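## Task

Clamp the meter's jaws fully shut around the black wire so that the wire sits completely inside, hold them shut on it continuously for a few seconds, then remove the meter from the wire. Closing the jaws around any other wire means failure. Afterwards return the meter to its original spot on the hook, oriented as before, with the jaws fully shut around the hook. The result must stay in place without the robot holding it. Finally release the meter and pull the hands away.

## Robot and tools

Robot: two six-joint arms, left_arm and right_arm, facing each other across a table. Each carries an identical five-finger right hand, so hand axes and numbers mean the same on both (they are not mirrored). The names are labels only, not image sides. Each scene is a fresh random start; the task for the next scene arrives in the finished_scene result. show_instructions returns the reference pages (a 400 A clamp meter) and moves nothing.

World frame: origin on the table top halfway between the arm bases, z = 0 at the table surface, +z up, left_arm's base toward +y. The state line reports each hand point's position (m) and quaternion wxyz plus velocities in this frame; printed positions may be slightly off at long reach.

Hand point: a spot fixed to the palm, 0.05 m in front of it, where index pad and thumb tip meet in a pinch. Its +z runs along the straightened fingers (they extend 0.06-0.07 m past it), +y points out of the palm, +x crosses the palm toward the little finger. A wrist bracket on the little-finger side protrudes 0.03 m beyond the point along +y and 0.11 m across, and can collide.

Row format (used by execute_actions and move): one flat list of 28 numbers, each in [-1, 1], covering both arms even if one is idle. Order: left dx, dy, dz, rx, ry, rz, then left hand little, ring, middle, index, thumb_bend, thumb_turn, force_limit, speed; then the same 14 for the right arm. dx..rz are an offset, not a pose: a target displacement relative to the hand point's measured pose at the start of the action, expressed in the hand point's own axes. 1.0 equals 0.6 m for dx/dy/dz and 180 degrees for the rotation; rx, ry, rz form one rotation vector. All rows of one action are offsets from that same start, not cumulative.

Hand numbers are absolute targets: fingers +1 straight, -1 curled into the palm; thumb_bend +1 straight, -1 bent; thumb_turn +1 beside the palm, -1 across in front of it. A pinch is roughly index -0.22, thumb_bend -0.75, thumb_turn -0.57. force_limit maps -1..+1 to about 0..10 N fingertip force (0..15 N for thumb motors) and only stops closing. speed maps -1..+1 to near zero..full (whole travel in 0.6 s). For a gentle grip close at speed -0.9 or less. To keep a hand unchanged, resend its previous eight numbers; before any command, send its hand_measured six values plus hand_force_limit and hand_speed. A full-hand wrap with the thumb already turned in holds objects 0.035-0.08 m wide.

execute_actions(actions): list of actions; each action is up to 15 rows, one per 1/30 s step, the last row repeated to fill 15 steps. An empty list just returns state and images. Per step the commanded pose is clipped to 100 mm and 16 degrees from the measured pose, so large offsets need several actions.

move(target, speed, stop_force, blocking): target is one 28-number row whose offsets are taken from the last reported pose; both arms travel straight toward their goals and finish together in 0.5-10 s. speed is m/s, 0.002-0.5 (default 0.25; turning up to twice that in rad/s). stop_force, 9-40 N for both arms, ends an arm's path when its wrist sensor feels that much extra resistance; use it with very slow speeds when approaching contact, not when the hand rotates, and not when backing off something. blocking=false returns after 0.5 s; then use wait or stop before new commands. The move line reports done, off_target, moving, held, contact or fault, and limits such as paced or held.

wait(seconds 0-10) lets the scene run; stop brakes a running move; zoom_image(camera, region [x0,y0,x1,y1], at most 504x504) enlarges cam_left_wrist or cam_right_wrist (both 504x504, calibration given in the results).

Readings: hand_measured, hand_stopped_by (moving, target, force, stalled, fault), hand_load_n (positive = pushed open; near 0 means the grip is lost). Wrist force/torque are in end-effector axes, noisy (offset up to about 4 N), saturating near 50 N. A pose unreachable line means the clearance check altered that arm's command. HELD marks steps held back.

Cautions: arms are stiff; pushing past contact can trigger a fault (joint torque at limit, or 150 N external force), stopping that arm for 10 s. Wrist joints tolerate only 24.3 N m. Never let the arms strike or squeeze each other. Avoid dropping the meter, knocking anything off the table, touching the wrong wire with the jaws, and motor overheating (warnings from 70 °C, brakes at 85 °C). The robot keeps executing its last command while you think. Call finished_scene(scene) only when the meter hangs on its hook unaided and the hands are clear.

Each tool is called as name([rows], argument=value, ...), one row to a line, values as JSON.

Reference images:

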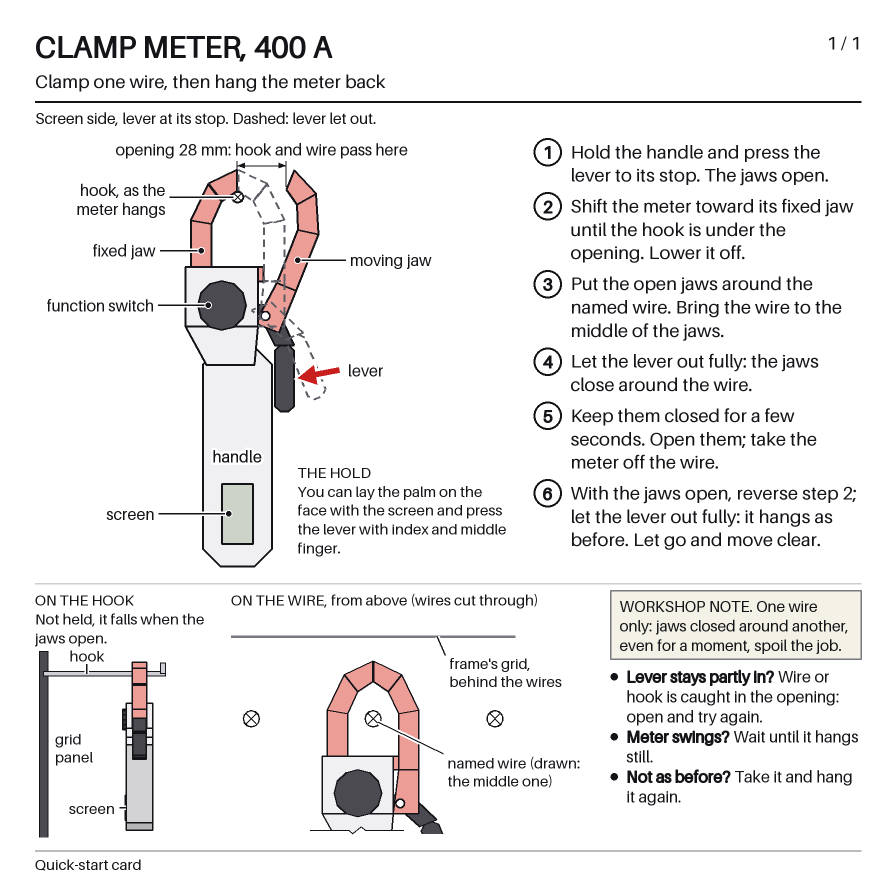

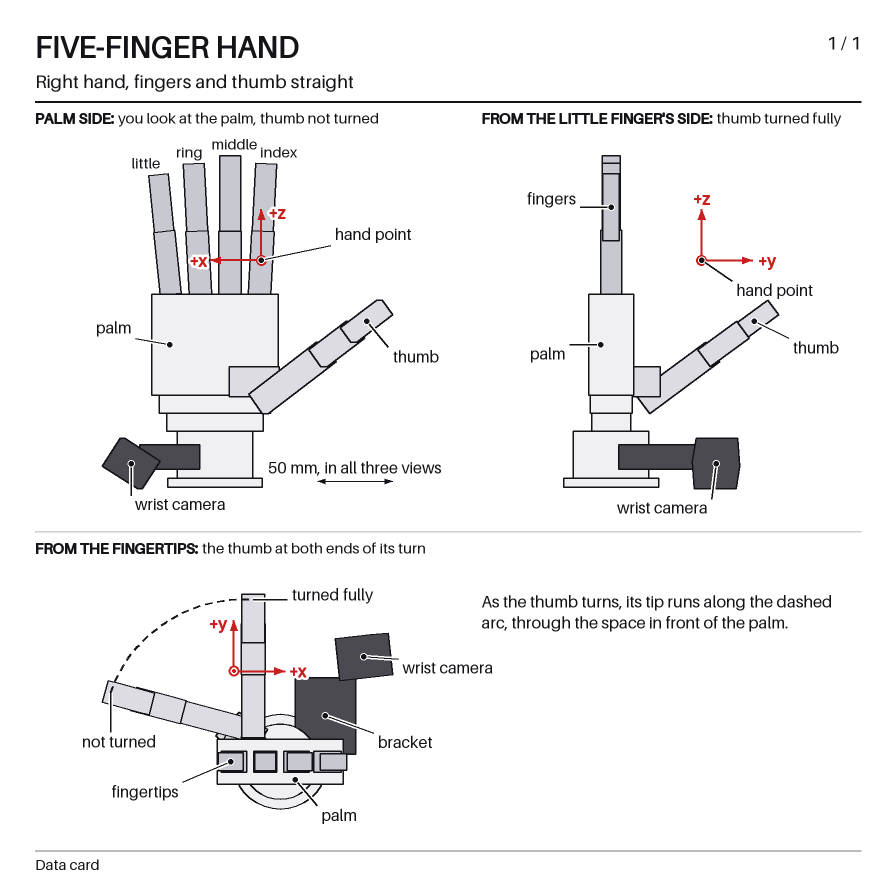

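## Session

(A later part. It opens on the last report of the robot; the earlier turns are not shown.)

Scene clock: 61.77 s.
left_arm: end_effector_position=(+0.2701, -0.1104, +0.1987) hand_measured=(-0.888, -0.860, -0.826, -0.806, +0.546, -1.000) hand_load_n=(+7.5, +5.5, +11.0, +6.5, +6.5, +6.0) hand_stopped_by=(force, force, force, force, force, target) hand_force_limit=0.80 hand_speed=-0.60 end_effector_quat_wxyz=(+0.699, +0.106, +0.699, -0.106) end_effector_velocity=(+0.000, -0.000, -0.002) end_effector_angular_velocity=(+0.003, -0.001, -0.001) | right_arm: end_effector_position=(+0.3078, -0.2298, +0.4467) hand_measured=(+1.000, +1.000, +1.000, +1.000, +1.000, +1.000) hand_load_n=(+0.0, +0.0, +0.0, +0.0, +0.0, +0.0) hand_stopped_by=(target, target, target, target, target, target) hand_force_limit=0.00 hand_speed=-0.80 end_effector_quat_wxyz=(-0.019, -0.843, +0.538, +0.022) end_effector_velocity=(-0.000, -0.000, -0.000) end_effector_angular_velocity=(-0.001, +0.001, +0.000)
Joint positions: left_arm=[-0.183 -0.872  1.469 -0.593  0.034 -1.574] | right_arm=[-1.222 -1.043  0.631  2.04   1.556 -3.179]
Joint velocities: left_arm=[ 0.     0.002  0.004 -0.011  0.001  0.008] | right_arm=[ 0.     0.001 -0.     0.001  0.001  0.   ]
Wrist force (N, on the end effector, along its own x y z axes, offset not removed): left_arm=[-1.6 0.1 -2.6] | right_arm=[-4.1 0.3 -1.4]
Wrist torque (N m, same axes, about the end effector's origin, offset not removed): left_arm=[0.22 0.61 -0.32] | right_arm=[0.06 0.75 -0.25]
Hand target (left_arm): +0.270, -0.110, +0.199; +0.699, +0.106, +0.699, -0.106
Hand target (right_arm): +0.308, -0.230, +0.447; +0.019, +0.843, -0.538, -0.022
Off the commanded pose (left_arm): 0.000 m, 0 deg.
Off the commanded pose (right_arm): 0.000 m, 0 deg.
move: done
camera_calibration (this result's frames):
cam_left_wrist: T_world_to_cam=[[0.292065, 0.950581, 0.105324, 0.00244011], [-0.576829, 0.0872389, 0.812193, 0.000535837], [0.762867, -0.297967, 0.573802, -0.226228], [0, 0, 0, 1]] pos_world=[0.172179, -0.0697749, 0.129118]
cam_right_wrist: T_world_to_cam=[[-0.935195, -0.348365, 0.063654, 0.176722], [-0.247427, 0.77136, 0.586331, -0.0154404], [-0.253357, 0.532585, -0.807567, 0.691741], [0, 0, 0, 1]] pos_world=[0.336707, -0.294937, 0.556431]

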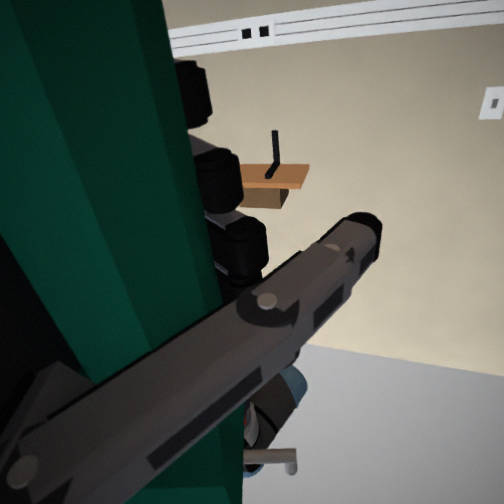

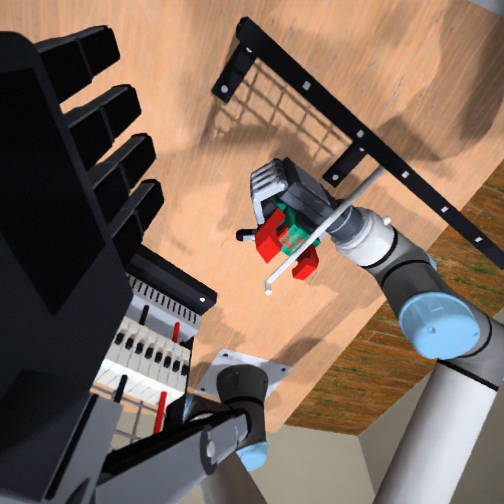

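move(target=[0.048,0,0,0,0,0,-0.98,-0.98,-1,-1,-1,-1,0.8,-0.6,0,0,0,0,0,0,1,1,1,1,1,1,0,-0.8], speed=0.05)

zoom_image(camera="cam_right_wrist", region=[200, 110, 420, 330])

Scene clock: 70.97 s.
left_arm: end_effector_position=(+0.2702, -0.1104, +0.1702) hand_measured=(-0.888, -0.860, -0.826, -0.806, +0.546, -1.000) hand_load_n=(+7.5, +5.5, +11.0, +6.5, +6.5, +6.0) hand_stopped_by=(force, force, force, force, force, target) hand_force_limit=0.80 hand_speed=-0.60 end_effector_quat_wxyz=(+0.699, +0.106, +0.699, -0.106) end_effector_velocity=(+0.000, -0.000, -0.002) end_effector_angular_velocity=(+0.003, -0.001, -0.002) | right_arm: end_effector_position=(+0.3078, -0.2298, +0.4467) hand_measured=(+1.000, +1.000, +1.000, +1.000, +1.000, +1.000) hand_load_n=(+0.0, +0.0, +0.0, +0.0, +0.0, +0.0) hand_stopped_by=(target, target, target, target, target, target) hand_force_limit=0.00 hand_speed=-0.80 end_effector_quat_wxyz=(-0.019, -0.843, +0.538, +0.022) end_effector_velocity=(+0.000, +0.000, -0.000) end_effector_angular_velocity=(-0.001, +0.001, -0.000)
Joint positions: left_arm=[-0.183 -0.83   1.479 -0.628  0.034 -1.591] | right_arm=[-1.222 -1.043  0.631  2.04   1.556 -3.179]
Joint velocities: left_arm=[ 0.     0.001  0.007 -0.019  0.002  0.014] | right_arm=[ 0.     0.001 -0.     0.     0.     0.001]
Wrist force (N, on the end effector, along its own x y z axes, offset not removed): left_arm=[1.9 -4.8 -2.4] | right_arm=[2.2 -0.9 -2.2]
Wrist torque (N m, same axes, about the end effector's origin, offset not removed): left_arm=[-0.69 0.04 -0.01] | right_arm=[-0.12 -0.09 0.16]
Hand target (left_arm): +0.270, -0.110, +0.170; +0.699, +0.106, +0.699, -0.106
Hand target (right_arm): +0.308, -0.230, +0.447; +0.019, +0.843, -0.538, -0.022
Off the commanded pose (left_arm): 0.000 m, 0 deg.
Off the commanded pose (right_arm): 0.000 m, 0 deg.
move: done
camera_calibration (this result's frames):
cam_left_wrist: T_world_to_cam=[[0.292021, 0.950605, 0.105236, 0.00543055], [-0.576376, 0.0871092, 0.812528, 0.0235844], [0.763226, -0.297931, 0.573344, -0.209921], [0, 0, 0, 1]] pos_world=[0.172225, -0.0697586, 0.100622]
cam_right_wrist: T_world_to_cam=[[-0.935195, -0.348365, 0.0636539, 0.176722], [-0.247427, 0.771359, 0.586332, -0.0154407], [-0.253358, 0.532585, -0.807566, 0.691742], [0, 0, 0, 1]] pos_world=[0.336707, -0.294937, 0.556431]

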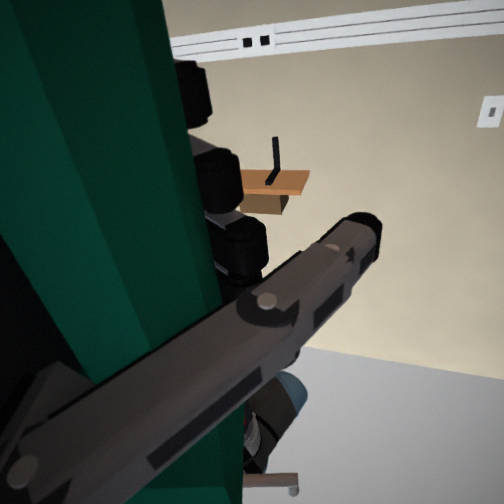

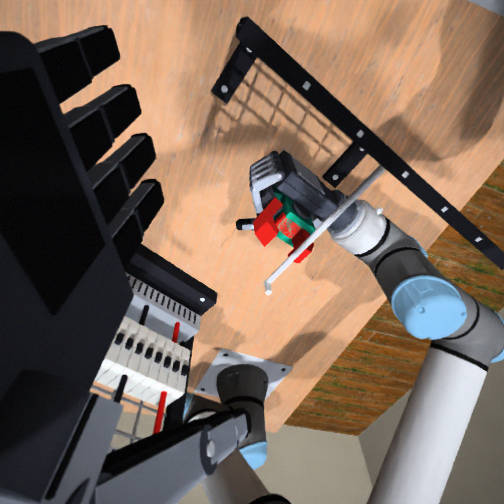

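Region (200, 110, 420, 330) of cam_right_wrist's 504x504 image, scaled by 2.291, with more detail than that image has.

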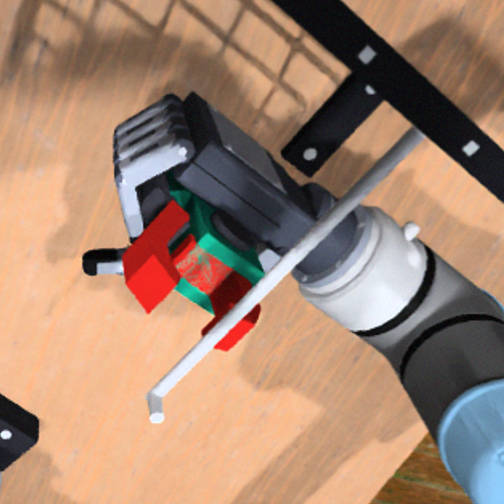

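move(target=[0,0.1667,0,0.0711,0,0,-0.98,-0.98,-1,-1,-1,-1,0.8,-0.6,-0.2488,-0.2947,0.0039,0.3379,-0.0928,-0.1829,1,1,1,1,1,1,0,-0.8], speed=0.25)

Scene clock: 74.73 s.
left_arm: end_effector_position=(+0.3001, -0.0149, +0.1700) hand_measured=(-0.888, -0.860, -0.826, -0.806, +0.546, -1.000) hand_load_n=(+7.5, +5.5, +11.0, +6.5, +6.5, +6.0) hand_stopped_by=(force, force, force, force, force, target) hand_force_limit=0.80 hand_speed=-0.60 end_effector_quat_wxyz=(+0.683, +0.184, +0.683, -0.183) end_effector_velocity=(+0.000, +0.000, +0.000) end_effector_angular_velocity=(-0.002, -0.001, -0.002) | right_arm: end_effector_position=(+0.4048, -0.0200, +0.4371) hand_measured=(+1.000, +1.000, +1.000, +1.000, +1.000, +1.000) hand_load_n=(+0.0, +0.0, +0.0, +0.0, +0.0, +0.0) hand_stopped_by=(target, target, target, target, target, target) hand_force_limit=0.00 hand_speed=-0.80 end_effector_quat_wxyz=(+0.482, -0.837, +0.225, -0.129) end_effector_velocity=(+0.001, +0.002, -0.000) end_effector_angular_velocity=(+0.008, -0.007, +0.002)
Joint positions: left_arm=[-0.186 -1.104  1.987 -0.878  0.254 -1.575] | right_arm=[-1.109 -1.223  0.871  0.945  1.113 -3.43 ]
Joint velocities: left_arm=[ 0.    -0.002  0.003 -0.007  0.002  0.004] | right_arm=[ 0.001 -0.004  0.009 -0.016 -0.003  0.002]
Wrist force (N, on the end effector, along its own x y z axes, offset not removed): left_arm=[4.1 -4.5 -3.0] | right_arm=[-3.4 3.0 -0.9]
Wrist torque (N m, same axes, about the end effector's origin, offset not removed): left_arm=[-0.49 -0.07 0.01] | right_arm=[0.64 0.40 -0.18]
Hand target (left_arm): +0.300, -0.015, +0.170; +0.683, +0.184, +0.683, -0.183
Hand target (right_arm): +0.405, -0.020, +0.437; -0.483, +0.837, -0.224, +0.129
Off the commanded pose (left_arm): 0.000 m, 0 deg.
Off the commanded pose (right_arm): 0.000 m, 0 deg.
move: done
camera_calibration (this result's frames):
cam_left_wrist: T_world_to_cam=[[0.495244, 0.862382, 0.10503, -0.156312], [-0.542369, 0.212473, 0.812829, 0.0242864], [0.678653, -0.459513, 0.572955, -0.181183], [0, 0, 0, 1]] pos_world=[0.213545, 0.0463839, 0.100486]
cam_right_wrist: T_world_to_cam=[[-0.321394, -0.397599, -0.859431, 0.495168], [-0.93717, 0.00348107, 0.348855, 0.220042], [-0.135713, 0.917553, -0.373737, 0.367261], [0, 0, 0, 1]] pos_world=[0.415203, -0.140868, 0.486059]

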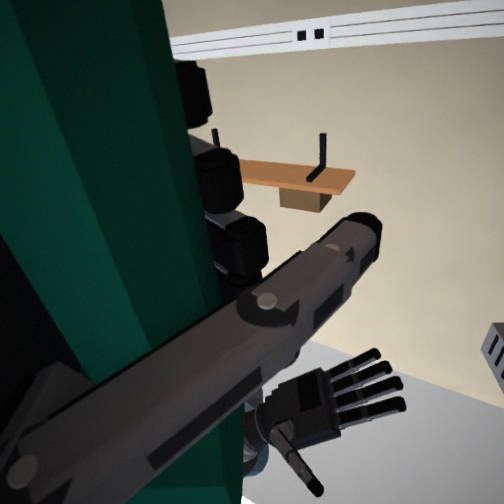

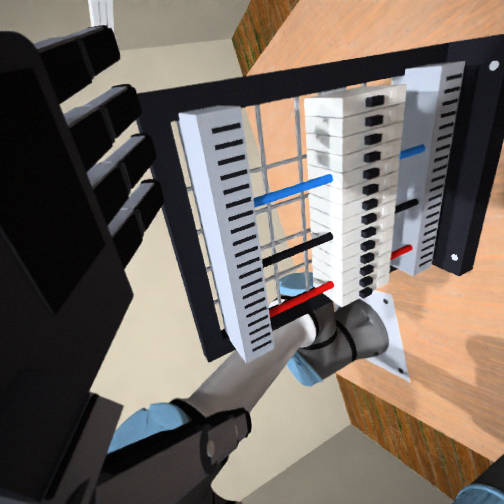

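zoom_image(camera="cam_right_wrist", region=[200, 130, 440, 370])

Region (200, 130, 440, 370) of cam_right_wrist's 504x504 image, scaled by 2.100, with more detail than that image has.

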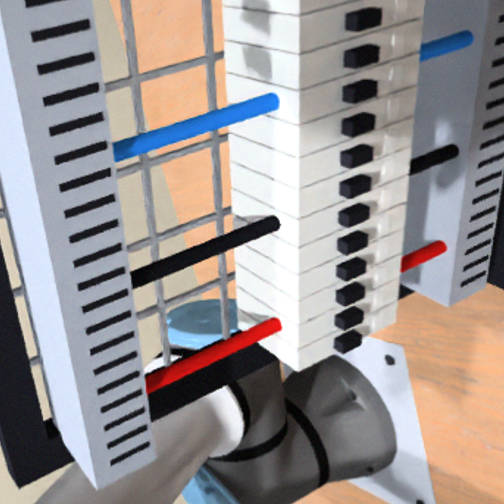

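move(target=[-0.1967,0.1214,-0.0124,-0.0265,-0.0265,-0.4996,-0.98,-0.98,-1,-1,-1,-1,0.8,-0.6,0,0,0,0,0,0,1,1,1,1,1,1,0,-0.8], speed=0.3)

Scene clock: 81.00 s.
left_arm: end_effector_position=(+0.3303, +0.0519, +0.2878) hand_measured=(-0.888, -0.860, -0.826, -0.806, +0.546, -1.000) hand_load_n=(+7.5, +5.5, +11.0, +6.5, +6.5, +6.0) hand_stopped_by=(force, force, force, force, force, target) hand_force_limit=0.80 hand_speed=-0.60 end_effector_quat_wxyz=(+0.386, -0.385, +0.592, -0.594) end_effector_velocity=(+0.000, +0.000, -0.001) end_effector_angular_velocity=(+0.009, +0.023, -0.003) | right_arm: end_effector_position=(+0.4048, -0.0200, +0.4371) hand_measured=(+1.000, +1.000, +1.000, +1.000, +1.000, +1.000) hand_load_n=(+0.0, +0.0, +0.0, +0.0, +0.0, +0.0) hand_stopped_by=(target, target, target, target, target, target) hand_force_limit=0.00 hand_speed=-0.80 end_effector_quat_wxyz=(+0.482, -0.837, +0.225, -0.129) end_effector_velocity=(+0.000, -0.000, -0.000) end_effector_angular_velocity=(+0.000, +0.001, -0.001)
Joint positions: left_arm=[-0.142 -1.561  1.927 -0.382  0.192 -3.127] | right_arm=[-1.109 -1.223  0.871  0.945  1.113 -3.43 ]
Joint velocities: left_arm=[ 0.005  0.025 -0.041  0.146  0.008 -0.129] | right_arm=[-0.001  0.     0.     0.    -0.     0.   ]
Wrist force (N, on the end effector, along its own x y z axes, offset not removed): left_arm=[-1.9 0.5 -2.9] | right_arm=[2.0 -0.2 -3.3]
Wrist torque (N m, same axes, about the end effector's origin, offset not removed): left_arm=[-0.22 0.37 -0.20] | right_arm=[0.23 -0.22 0.15]
Hand target (left_arm): +0.330, +0.052, +0.288; +0.385, -0.385, +0.593, -0.593
Hand target (right_arm): +0.405, -0.020, +0.437; -0.482, +0.837, -0.225, +0.129
Off the commanded pose (left_arm): 0.000 m, 0 deg.
Off the commanded pose (right_arm): 0.000 m, 0 deg.
move: done
camera_calibration (this result's frames):
cam_left_wrist: T_world_to_cam=[[0.0422043, 0.096403, -0.994447, 0.264541], [-0.197543, 0.97649, 0.0862785, -0.013692], [0.979385, 0.192805, 0.0602559, -0.224092], [0, 0, 0, 1]] pos_world=[0.205602, 0.0310735, 0.277757]
cam_right_wrist: T_world_to_cam=[[-0.321394, -0.397599, -0.859431, 0.495168], [-0.93717, 0.00348107, 0.348855, 0.220042], [-0.135713, 0.917553, -0.373737, 0.36726], [0, 0, 0, 1]] pos_world=[0.415203, -0.140868, 0.486059]

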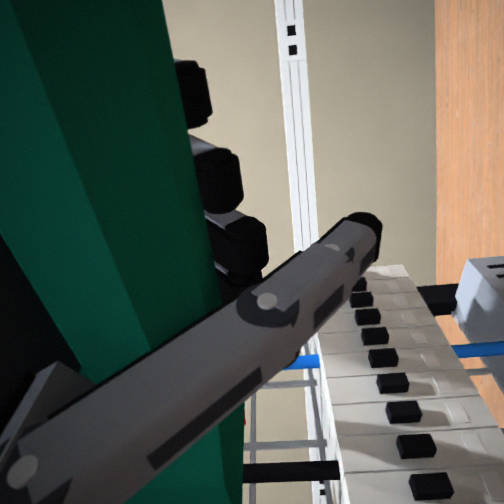

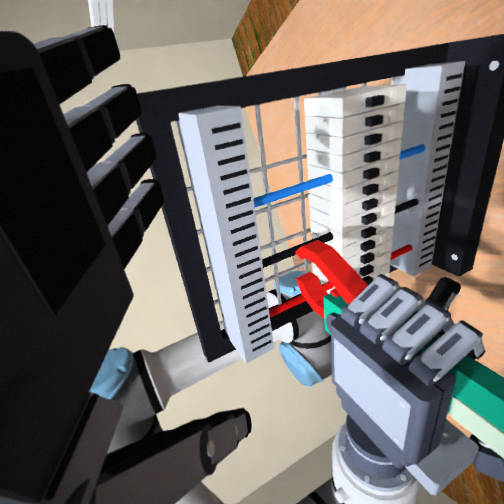

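execute_actions(actions=[])

Scene clock: 82.30 s.
left_arm: end_effector_position=(+0.3303, +0.0519, +0.2877) hand_measured=(-0.888, -0.860, -0.826, -0.806, +0.546, -1.000) hand_load_n=(+7.5, +5.5, +11.0, +6.5, +6.5, +6.0) hand_stopped_by=(force, force, force, force, force, target) hand_force_limit=0.80 hand_speed=-0.60 end_effector_quat_wxyz=(+0.385, -0.385, +0.593, -0.593) end_effector_velocity=(-0.000, -0.000, -0.001) end_effector_angular_velocity=(+0.001, -0.000, +0.000) | right_arm: end_effector_position=(+0.4048, -0.0200, +0.4371) hand_measured=(+1.000, +1.000, +1.000, +1.000, +1.000, +1.000) hand_load_n=(+0.0, +0.0, +0.0, +0.0, +0.0, +0.0) hand_stopped_by=(target, target, target, target, target, target) hand_force_limit=0.00 hand_speed=-0.80 end_effector_quat_wxyz=(+0.482, -0.837, +0.225, -0.129) end_effector_velocity=(-0.000, +0.000, -0.000) end_effector_angular_velocity=(-0.000, -0.001, +0.001)
Joint positions: left_arm=[-0.141 -1.558  1.922 -0.364  0.193 -3.142] | right_arm=[-1.109 -1.223  0.871  0.945  1.113 -3.43 ]
Joint velocities: left_arm=[ 0.     0.001  0.    -0.    -0.     0.   ] | right_arm=[ 0.001  0.    -0.    -0.001  0.001 -0.   ]
Wrist force (N, on the end effector, along its own x y z axes, offset not removed): left_arm=[-3.7 -2.6 -2.5] | right_arm=[-1.5 0.4 2.1]
Wrist torque (N m, same axes, about the end effector's origin, offset not removed): left_arm=[-0.80 0.88 -0.42] | right_arm=[-0.19 0.16 -0.02]
Hand target (left_arm): +0.330, +0.052, +0.288; +0.385, -0.385, +0.593, -0.593
Hand target (right_arm): +0.405, -0.020, +0.437; -0.482, +0.837, -0.225, +0.129
Off the commanded pose (left_arm): 0.000 m, 0 deg.
Off the commanded pose (right_arm): 0.000 m, 0 deg.
camera_calibration (this result's frames):
cam_left_wrist: T_world_to_cam=[[0.0393645, 0.0972529, -0.994481, 0.26544], [-0.196921, 0.976489, 0.0876987, -0.014298], [0.979629, 0.192382, 0.0575902, -0.223402], [0, 0, 0, 1]] pos_world=[0.205587, 0.0311257, 0.278094]
cam_right_wrist: T_world_to_cam=[[-0.321394, -0.397599, -0.85943, 0.495168], [-0.93717, 0.00348109, 0.348855, 0.220042], [-0.135713, 0.917553, -0.373737, 0.367261], [0, 0, 0, 1]] pos_world=[0.415203, -0.140868, 0.486059]

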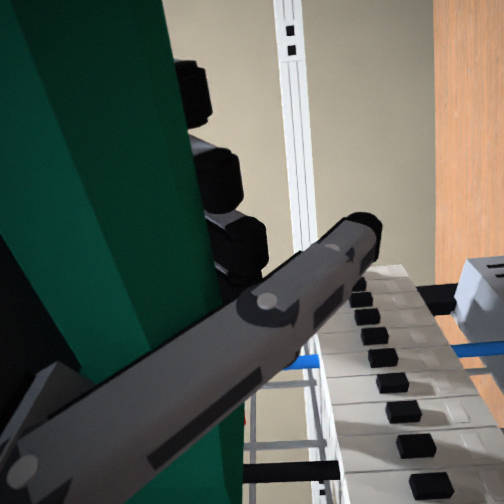

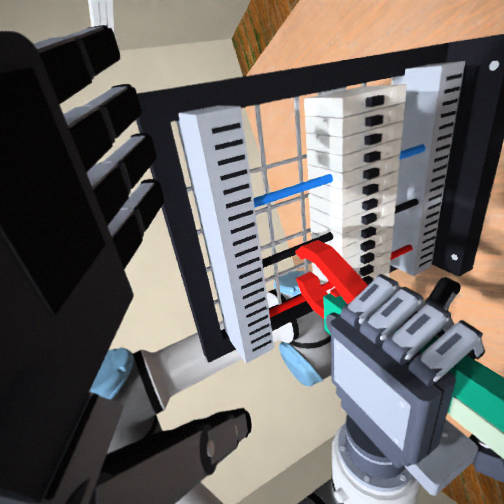

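zoom_image(camera="cam_right_wrist", region=[240, 160, 420, 340])

zoom_image(camera="cam_left_wrist", region=[220, 334, 390, 504])

Region (240, 160, 420, 340) of cam_right_wrist's 504x504 image, scaled by 2.800, with more detail than that image has.

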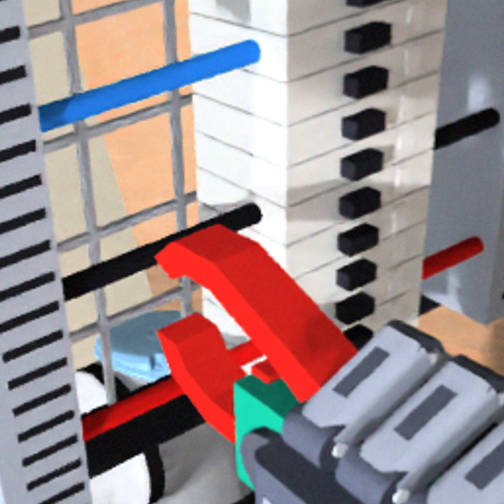

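Region (220, 334, 390, 504) of cam_left_wrist's 504x504 image, scaled by 2.965, with more detail than that image has.

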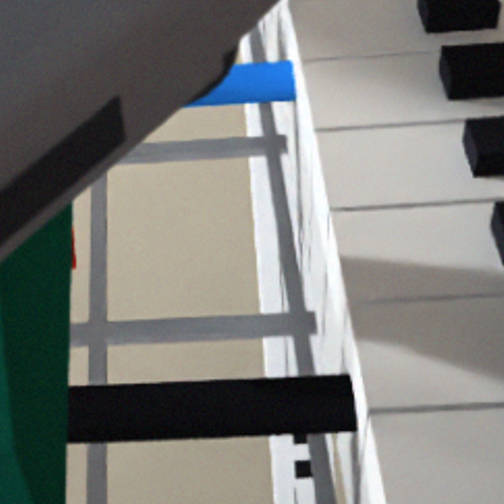

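move(target=[-0.0417,0,0.005,0,0,0,-0.98,-0.98,-1,-1,-1,-1,0.8,-0.6,0,0,0,0,0,0,1,1,1,1,1,1,0,-0.8], speed=0.03)

zoom_image(camera="cam_left_wrist", region=[220, 334, 390, 504])

zoom_image(camera="cam_right_wrist", region=[240, 160, 420, 340])

Scene clock: 86.13 s.
left_arm: end_effector_position=(+0.3431, +0.0733, +0.2877) hand_measured=(-0.888, -0.860, -0.826, -0.806, +0.546, -1.000) hand_load_n=(+7.5, +5.5, +11.0, +6.5, +6.5, +6.0) hand_stopped_by=(force, force, force, force, force, target) hand_force_limit=0.80 hand_speed=-0.60 end_effector_quat_wxyz=(+0.385, -0.385, +0.593, -0.593) end_effector_velocity=(+0.001, +0.002, -0.000) end_effector_angular_velocity=(+0.001, -0.001, -0.000) | right_arm: end_effector_position=(+0.4048, -0.0200, +0.4371) hand_measured=(+1.000, +1.000, +1.000, +1.000, +1.000, +1.000) hand_load_n=(+0.0, +0.0, +0.0, +0.0, +0.0, +0.0) hand_stopped_by=(target, target, target, target, target, target) hand_force_limit=0.00 hand_speed=-0.80 end_effector_quat_wxyz=(+0.482, -0.837, +0.225, -0.129) end_effector_velocity=(+0.000, +0.000, +0.000) end_effector_angular_velocity=(+0.000, -0.002, +0.000)
Joint positions: left_arm=[-0.119 -1.606  1.97  -0.363  0.215 -3.143] | right_arm=[-1.109 -1.223  0.871  0.945  1.113 -3.43 ]
Joint velocities: left_arm=[ 0.002 -0.005  0.006 -0.003  0.002  0.002] | right_arm=[-0.     0.    -0.    -0.001 -0.    -0.001]
Wrist force (N, on the end effector, along its own x y z axes, offset not removed): left_arm=[-4.2 -0.3 0.8] | right_arm=[-0.3 0.6 -5.4]
Wrist torque (N m, same axes, about the end effector's origin, offset not removed): left_arm=[-0.40 0.65 -0.16] | right_arm=[0.28 0.32 -0.09]
Hand target (left_arm): +0.343, +0.073, +0.288; +0.385, -0.385, +0.593, -0.593
Hand target (right_arm): +0.405, -0.020, +0.437; -0.482, +0.837, -0.225, +0.129
Off the commanded pose (left_arm): 0.000 m, 0 deg.
Off the commanded pose (right_arm): 0.000 m, 0 deg.
move: done
camera_calibration (this result's frames):
cam_left_wrist: T_world_to_cam=[[0.0392334, 0.0973421, -0.994477, 0.262821], [-0.196932, 0.976477, 0.087811, -0.0327161], [0.979632, 0.192399, 0.0574802, -0.240036], [0, 0, 0, 1]] pos_world=[0.218393, 0.0525457, 0.27804]
cam_right_wrist: T_world_to_cam=[[-0.321394, -0.397599, -0.859431, 0.495168], [-0.93717, 0.00348111, 0.348855, 0.220042], [-0.135713, 0.917553, -0.373737, 0.367261], [0, 0, 0, 1]] pos_world=[0.415203, -0.140868, 0.486059]

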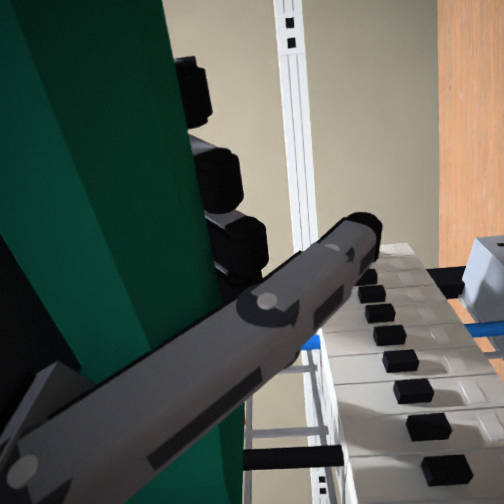

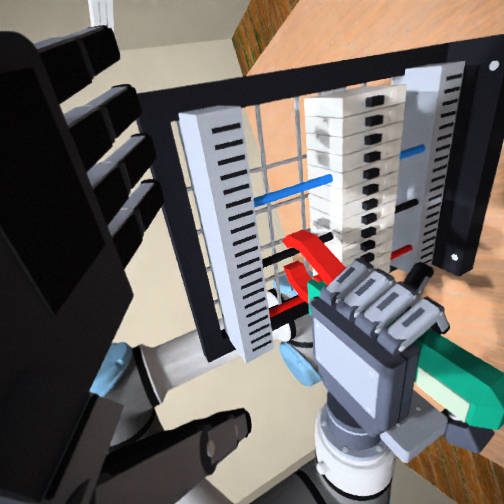

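Region (220, 334, 390, 504) of cam_left_wrist's 504x504 image, scaled by 2.965, with more detail than that image has.

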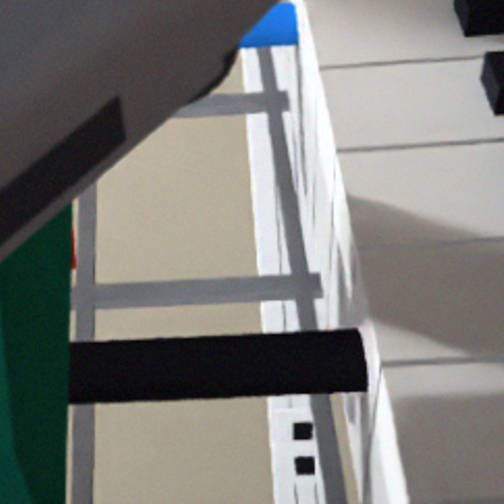

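Region (240, 160, 420, 340) of cam_right_wrist's 504x504 image, scaled by 2.800, with more detail than that image has.

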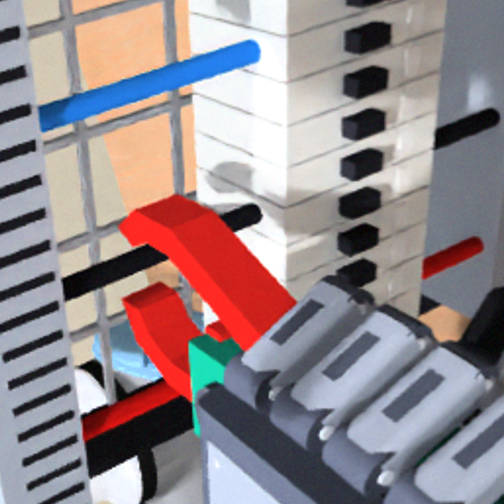

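move(target=[-0.05,0,0.0233,0,0,0,-0.98,-0.98,-1,-1,-1,-1,0.8,-0.6,0,0,0,0,0,0,1,1,1,1,1,1,0,-0.8], speed=0.03)

zoom_image(camera="cam_right_wrist", region=[240, 160, 420, 340])

zoom_image(camera="cam_left_wrist", region=[220, 334, 390, 504])

Scene clock: 88.87 s.
left_arm: end_effector_position=(+0.3679, +0.0948, +0.2876) hand_measured=(-0.888, -0.860, -0.826, -0.806, +0.546, -1.000) hand_load_n=(+7.5, +5.5, +11.0, +6.5, +6.5, +6.0) hand_stopped_by=(force, force, force, force, force, target) hand_force_limit=0.80 hand_speed=-0.60 end_effector_quat_wxyz=(+0.385, -0.385, +0.593, -0.593) end_effector_velocity=(+0.002, +0.002, -0.000) end_effector_angular_velocity=(+0.001, -0.000, +0.000) | right_arm: end_effector_position=(+0.4048, -0.0200, +0.4371) hand_measured=(+1.000, +1.000, +1.000, +1.000, +1.000, +1.000) hand_load_n=(+0.0, +0.0, +0.0, +0.0, +0.0, +0.0) hand_stopped_by=(target, target, target, target, target, target) hand_force_limit=0.00 hand_speed=-0.80 end_effector_quat_wxyz=(+0.482, -0.837, +0.225, -0.129) end_effector_velocity=(+0.001, -0.000, -0.000) end_effector_angular_velocity=(-0.001, +0.001, -0.001)
Joint positions: left_arm=[-0.059 -1.648  2.009 -0.359  0.275 -3.144] | right_arm=[-1.109 -1.223  0.871  0.945  1.113 -3.43 ]
Joint velocities: left_arm=[ 0.005 -0.002  0.003 -0.     0.005 -0.   ] | right_arm=[-0.001  0.001 -0.     0.001 -0.     0.   ]
Wrist force (N, on the end effector, along its own x y z axes, offset not removed): left_arm=[-1.0 1.1 -0.9] | right_arm=[-0.5 3.4 -2.2]
Wrist torque (N m, same axes, about the end effector's origin, offset not removed): left_arm=[-0.31 0.22 0.07] | right_arm=[0.69 0.17 0.04]
Hand target (left_arm): +0.368, +0.095, +0.288; +0.385, -0.385, +0.593, -0.593
Hand target (right_arm): +0.405, -0.020, +0.437; -0.482, +0.837, -0.225, +0.129
Off the commanded pose (left_arm): 0.000 m, 0 deg.
Off the commanded pose (right_arm): 0.000 m, 0 deg.
move: done
camera_calibration (this result's frames):
cam_left_wrist: T_world_to_cam=[[0.0389758, 0.0973356, -0.994488, 0.259745], [-0.196937, 0.976472, 0.087854, -0.0488645], [0.979641, 0.192427, 0.0572278, -0.268373], [0, 0, 0, 1]] pos_world=[0.243163, 0.0740746, 0.277965]
cam_right_wrist: T_world_to_cam=[[-0.321394, -0.397599, -0.85943, 0.495168], [-0.93717, 0.00348098, 0.348855, 0.220042], [-0.135713, 0.917552, -0.373737, 0.367261], [0, 0, 0, 1]] pos_world=[0.415203, -0.140868, 0.486059]

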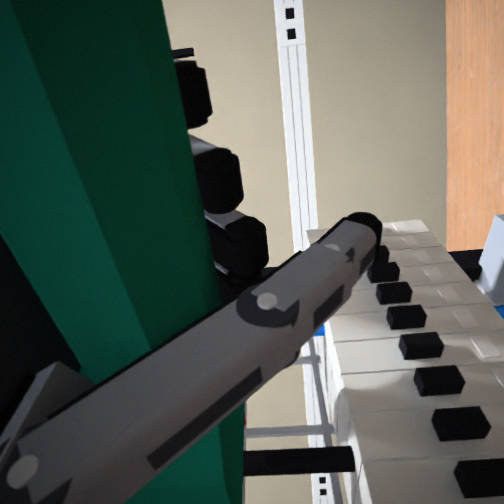

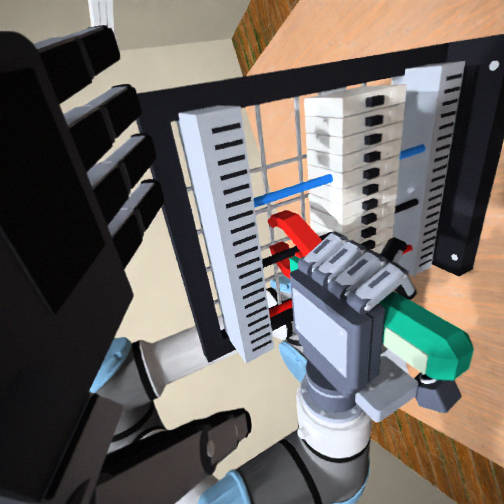

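Region (240, 160, 420, 340) of cam_right_wrist's 504x504 image, scaled by 2.800, with more detail than that image has.

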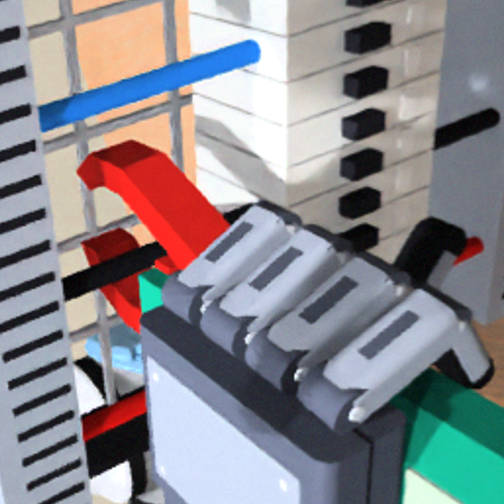

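Region (220, 334, 390, 504) of cam_left_wrist's 504x504 image, scaled by 2.965, with more detail than that image has.

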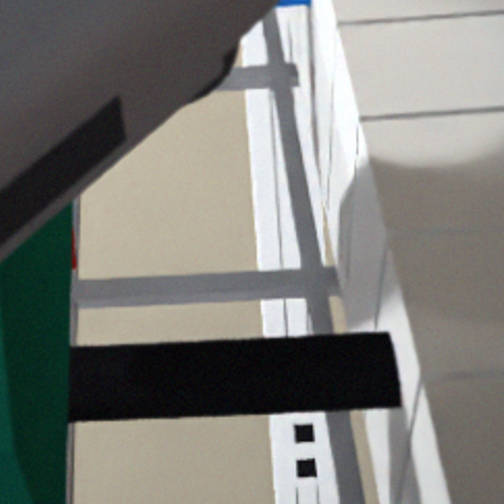

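execute_actions([
  [[0,0,0,0,0,0,-0.98,-0.98,0.3,0.3,-1,-1,0.8,-0.4,0,0,0,0,0,0,1,1,1,1,1,1,0,-0.8]],
  [[0,0,0,0,0,0,-0.98,-0.98,0.3,0.3,-1,-1,0.8,-0.4,0,0,0,0,0,0,1,1,1,1,1,1,0,-0.8]],
  [[0,0,0,0,0,0,-0.98,-0.98,0.3,0.3,-1,-1,0.8,-0.4,0,0,0,0,0,0,1,1,1,1,1,1,0,-0.8]],
])

zoom_image(camera="cam_right_wrist", region=[240, 160, 420, 340])

Scene clock: 91.00 s.
left_arm: end_effector_position=(+0.3679, +0.0949, +0.2876) hand_measured=(-0.888, -0.860, +0.300, +0.300, +0.546, -1.000) hand_load_n=(+7.0, +5.5, +0.0, +0.0, +5.5, +5.0) hand_stopped_by=(force, force, target, target, force, target) hand_force_limit=0.80 hand_speed=-0.40 end_effector_quat_wxyz=(+0.385, -0.385, +0.593, -0.593) end_effector_velocity=(-0.000, -0.000, +0.001) end_effector_angular_velocity=(-0.002, +0.000, +0.000) | right_arm: end_effector_position=(+0.4048, -0.0200, +0.4371) hand_measured=(+1.000, +1.000, +1.000, +1.000, +1.000, +1.000) hand_load_n=(+0.0, +0.0, +0.0, +0.0, +0.0, +0.0) hand_stopped_by=(target, target, target, target, target, target) hand_force_limit=0.00 hand_speed=-0.80 end_effector_quat_wxyz=(+0.482, -0.837, +0.225, -0.129) end_effector_velocity=(-0.000, -0.000, -0.000) end_effector_angular_velocity=(-0.000, +0.002, -0.001)
Joint positions: left_arm=[-0.058 -1.648  2.009 -0.359  0.276 -3.143] | right_arm=[-1.109 -1.223  0.871  0.945  1.113 -3.43 ]
Joint velocities: left_arm=[ 0.    -0.    -0.002  0.     0.     0.   ] | right_arm=[-0.    -0.    -0.     0.001  0.     0.001]
Wrist force (N, on the end effector, along its own x y z axes, offset not removed): left_arm=[0.7 -1.2 -5.1] | right_arm=[4.0 1.8 -0.3]
Wrist torque (N m, same axes, about the end effector's origin, offset not removed): left_arm=[-0.27 0.27 -0.03] | right_arm=[0.17 -0.47 0.28]
Hand target (left_arm): +0.368, +0.095, +0.288; +0.385, -0.385, +0.593, -0.593
Hand target (right_arm): +0.405, -0.020, +0.437; -0.482, +0.837, -0.225, +0.129
Off the commanded pose (left_arm): 0.000 m, 0 deg.
Off the commanded pose (right_arm): 0.000 m, 0 deg.
Step readings (end_effector_position; steps 1 to 15: 1st action; 16 to 30: 2nd action; 31 to 45: 3rd action):
0: left_arm (+0.3681, +0.0950, +0.2876) | right_arm (+0.4048, -0.0200, +0.4371)
1: left_arm (+0.3681, +0.0950, +0.2876) | right_arm (+0.4048, -0.0200, +0.4371)
2: left_arm (+0.3681, +0.0950, +0.2876) | right_arm (+0.4048, -0.0200, +0.4371)
4: left_arm (+0.3681, +0.0950, +0.2876) | right_arm (+0.4048, -0.0200, +0.4371)
8: left_arm (+0.3681, +0.0950, +0.2876) | right_arm (+0.4048, -0.0200, +0.4371)
15: left_arm (+0.3680, +0.0949, +0.2876) | right_arm (+0.4048, -0.0200, +0.4371)
16: left_arm (+0.3680, +0.0949, +0.2876) | right_arm (+0.4048, -0.0200, +0.4371)
17: left_arm (+0.3679, +0.0949, +0.2876) | right_arm (+0.4048, -0.0200, +0.4371)
19: left_arm (+0.3679, +0.0949, +0.2876) | right_arm (+0.4048, -0.0200, +0.4371)
23: left_arm (+0.3679, +0.0949, +0.2876) | right_arm (+0.4048, -0.0200, +0.4371)
30: left_arm (+0.3679, +0.0949, +0.2876) | right_arm (+0.4048, -0.0200, +0.4371)
31: left_arm (+0.3679, +0.0949, +0.2876) | right_arm (+0.4048, -0.0200, +0.4371)
32: left_arm (+0.3679, +0.0949, +0.2876) | right_arm (+0.4048, -0.0200, +0.4371)
34: left_arm (+0.3679, +0.0949, +0.2876) | right_arm (+0.4048, -0.0200, +0.4371)
38: left_arm (+0.3679, +0.0949, +0.2876) | right_arm (+0.4048, -0.0200, +0.4371)
45: end_effector_position above
camera_calibration (this result's frames):
cam_left_wrist: T_world_to_cam=[[0.0389906, 0.097371, -0.994484, 0.259746], [-0.197055, 0.976446, 0.087879, -0.0488677], [0.979617, 0.192542, 0.0572597, -0.268454], [0, 0, 0, 1]] pos_world=[0.243225, 0.0741137, 0.277979]
cam_right_wrist: T_world_to_cam=[[-0.321394, -0.397599, -0.85943, 0.495168], [-0.93717, 0.00348115, 0.348855, 0.220042], [-0.135713, 0.917553, -0.373737, 0.367261], [0, 0, 0, 1]] pos_world=[0.415203, -0.140868, 0.486059]

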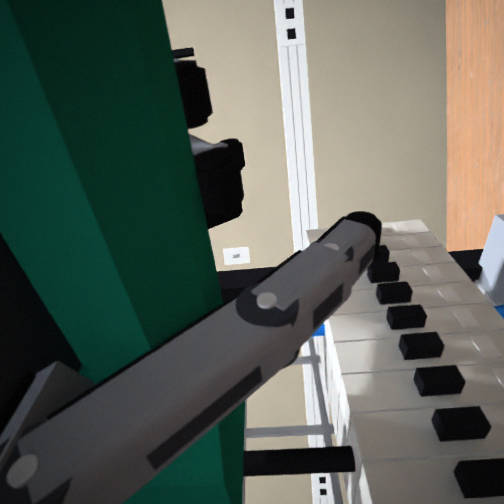

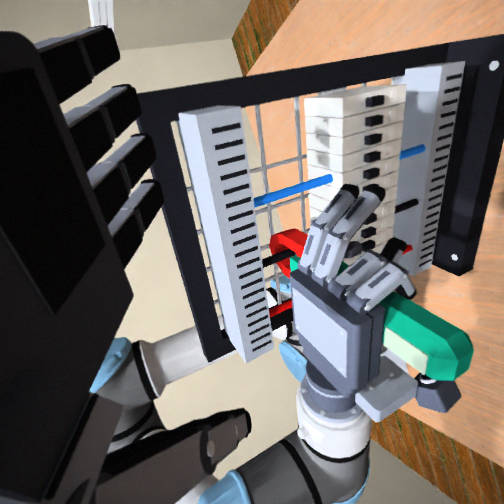

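Region (240, 160, 420, 340) of cam_right_wrist's 504x504 image, scaled by 2.800, with more detail than that image has.

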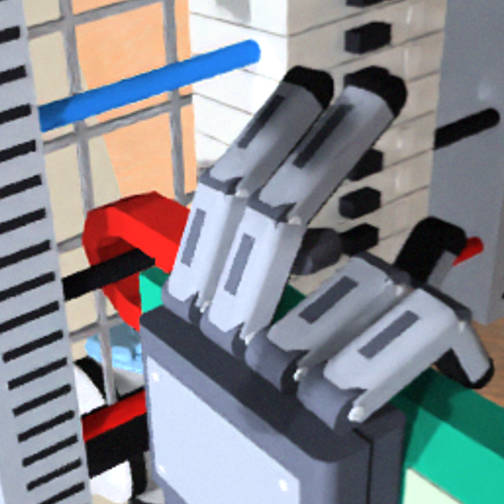

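zoom_image(camera="cam_right_wrist", region=[255, 215, 325, 285])

wait(seconds=8)

Region (255, 215, 325, 285) of cam_right_wrist's 504x504 image, scaled by 7.200, with more detail than that image has.

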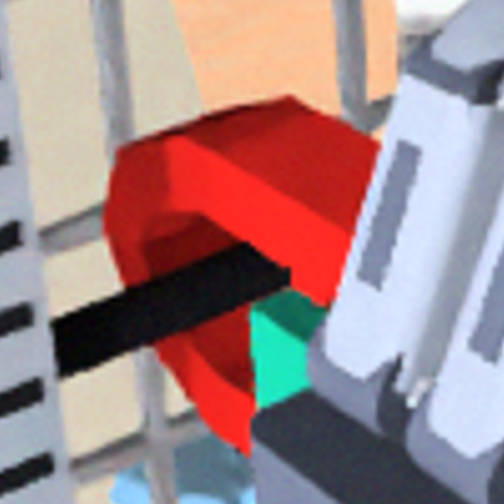

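Scene clock: 99.13 s.
left_arm: end_effector_position=(+0.3679, +0.0949, +0.2876) hand_measured=(-0.888, -0.860, +0.300, +0.300, +0.546, -1.000) hand_load_n=(+7.0, +5.5, +0.0, +0.0, +5.5, +5.0) hand_stopped_by=(force, force, target, target, force, target) hand_force_limit=0.80 hand_speed=-0.40 end_effector_quat_wxyz=(+0.385, -0.385, +0.593, -0.593) end_effector_velocity=(-0.000, -0.000, +0.001) end_effector_angular_velocity=(-0.002, +0.000, -0.001) | right_arm: end_effector_position=(+0.4048, -0.0200, +0.4371) hand_measured=(+1.000, +1.000, +1.000, +1.000, +1.000, +1.000) hand_load_n=(+0.0, +0.0, +0.0, +0.0, +0.0, +0.0) hand_stopped_by=(target, target, target, target, target, target) hand_force_limit=0.00 hand_speed=-0.80 end_effector_quat_wxyz=(+0.482, -0.837, +0.225, -0.129) end_effector_velocity=(+0.000, +0.000, -0.001) end_effector_angular_velocity=(-0.002, +0.001, +0.000)
Joint positions: left_arm=[-0.058 -1.648  2.009 -0.359  0.276 -3.143] | right_arm=[-1.109 -1.223  0.871  0.945  1.113 -3.43 ]
Joint velocities: left_arm=[ 0.    -0.001 -0.    -0.     0.001 -0.   ] | right_arm=[ 0.     0.002  0.    -0.     0.001 -0.001]
Wrist force (N, on the end effector, along its own x y z axes, offset not removed): left_arm=[-4.1 0.1 -1.4] | right_arm=[3.2 1.3 -1.5]
Wrist torque (N m, same axes, about the end effector's origin, offset not removed): left_arm=[-0.21 0.91 -0.34] | right_arm=[0.13 -0.50 0.14]
Hand target (left_arm): +0.368, +0.095, +0.288; +0.385, -0.385, +0.593, -0.593
Hand target (right_arm): +0.405, -0.020, +0.437; -0.482, +0.837, -0.225, +0.129
Off the commanded pose (left_arm): 0.000 m, 0 deg.
Off the commanded pose (right_arm): 0.000 m, 0 deg.
wait: 8.00 s; at rest by 0.03 s
camera_calibration (this result's frames):
cam_left_wrist: T_world_to_cam=[[0.0389905, 0.0973705, -0.994484, 0.259746], [-0.197055, 0.976446, 0.0878785, -0.0488676], [0.979617, 0.192541, 0.0572594, -0.268454], [0, 0, 0, 1]] pos_world=[0.243225, 0.0741135, 0.277979]
cam_right_wrist: T_world_to_cam=[[-0.321394, -0.3976, -0.85943, 0.495168], [-0.93717, 0.00348124, 0.348855, 0.220042], [-0.135713, 0.917552, -0.373737, 0.367261], [0, 0, 0, 1]] pos_world=[0.415203, -0.140868, 0.486059]

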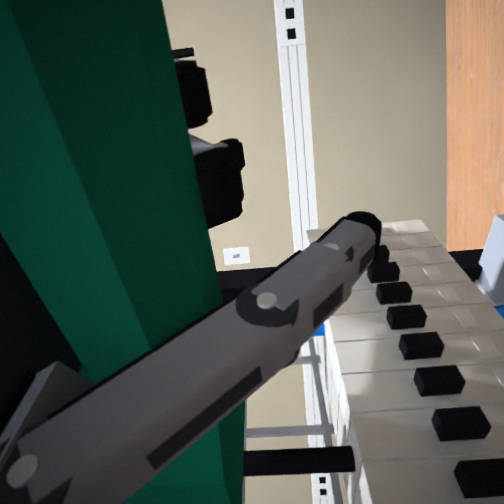

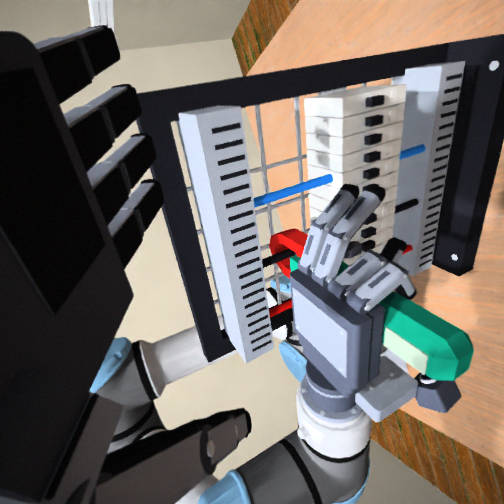

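move(target=[0,0,0,0,0,0,-0.98,-0.98,-1,-1,-1,-1,0.8,-0.6,0,0,0,0,0,0,1,1,1,1,1,1,0,-0.8])

zoom_image(camera="cam_right_wrist", region=[240, 160, 420, 340])

Scene clock: 102.30 s.
left_arm: end_effector_position=(+0.3679, +0.0949, +0.2876) hand_measured=(-0.888, -0.860, -0.826, -0.806, +0.546, -1.000) hand_load_n=(+7.5, +5.5, +11.0, +6.5, +6.5, +7.0) hand_stopped_by=(force, force, force, force, force, target) hand_force_limit=0.80 hand_speed=-0.60 end_effector_quat_wxyz=(+0.385, -0.385, +0.593, -0.593) end_effector_velocity=(-0.000, -0.000, -0.000) end_effector_angular_velocity=(+0.000, -0.000, +0.000) | right_arm: end_effector_position=(+0.4048, -0.0200, +0.4371) hand_measured=(+1.000, +1.000, +1.000, +1.000, +1.000, +1.000) hand_load_n=(+0.0, +0.0, +0.0, +0.0, +0.0, +0.0) hand_stopped_by=(target, target, target, target, target, target) hand_force_limit=0.00 hand_speed=-0.80 end_effector_quat_wxyz=(+0.482, -0.837, +0.225, -0.129) end_effector_velocity=(+0.000, -0.000, +0.000) end_effector_angular_velocity=(-0.000, -0.001, -0.001)
Joint positions: left_arm=[-0.058 -1.648  2.009 -0.359  0.276 -3.143] | right_arm=[-1.109 -1.223  0.871  0.945  1.113 -3.43 ]
Joint velocities: left_arm=[-0.  0. -0.  0. -0. -0.] | right_arm=[-0.    -0.001  0.    -0.     0.001 -0.   ]
Wrist force (N, on the end effector, along its own x y z axes, offset not removed): left_arm=[-3.4 4.5 1.9] | right_arm=[-1.0 0.8 -1.1]
Wrist torque (N m, same axes, about the end effector's origin, offset not removed): left_arm=[0.36 0.59 0.02] | right_arm=[0.12 0.20 0.01]
Hand target (left_arm): +0.368, +0.095, +0.288; +0.385, -0.385, +0.593, -0.593
Hand target (right_arm): +0.405, -0.020, +0.437; -0.482, +0.837, -0.225, +0.129
Off the commanded pose (left_arm): 0.000 m, 0 deg.
Off the commanded pose (right_arm): 0.000 m, 0 deg.
move: done
camera_calibration (this result's frames):
cam_left_wrist: T_world_to_cam=[[0.0389905, 0.0973706, -0.994484, 0.259746], [-0.197055, 0.976446, 0.0878786, -0.0488676], [0.979617, 0.192542, 0.0572594, -0.268454], [0, 0, 0, 1]] pos_world=[0.243225, 0.0741136, 0.277979]
cam_right_wrist: T_world_to_cam=[[-0.321394, -0.3976, -0.85943, 0.495168], [-0.93717, 0.00348096, 0.348855, 0.220042], [-0.135713, 0.917552, -0.373737, 0.367261], [0, 0, 0, 1]] pos_world=[0.415203, -0.140868, 0.486059]

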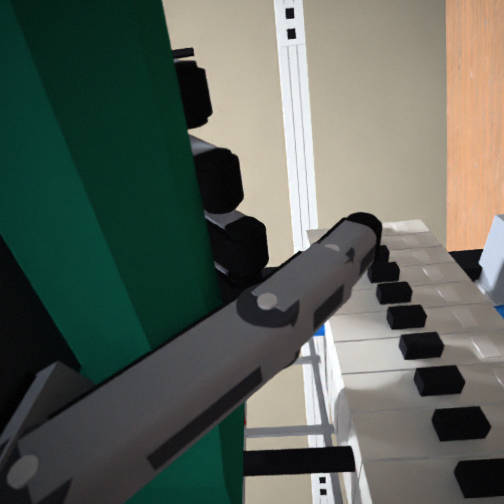

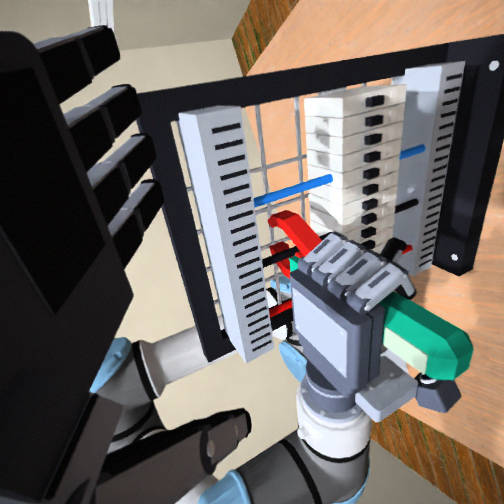

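Region (240, 160, 420, 340) of cam_right_wrist's 504x504 image, scaled by 2.800, with more detail than that image has.

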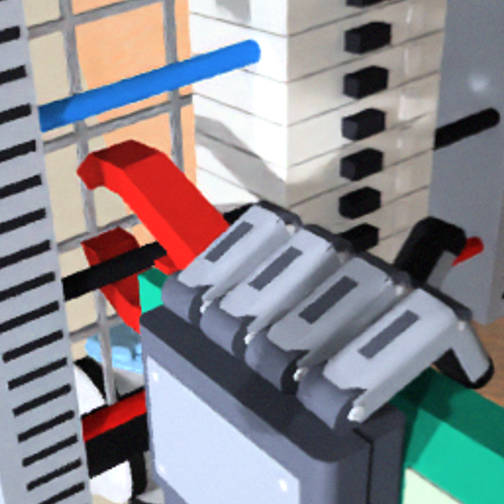

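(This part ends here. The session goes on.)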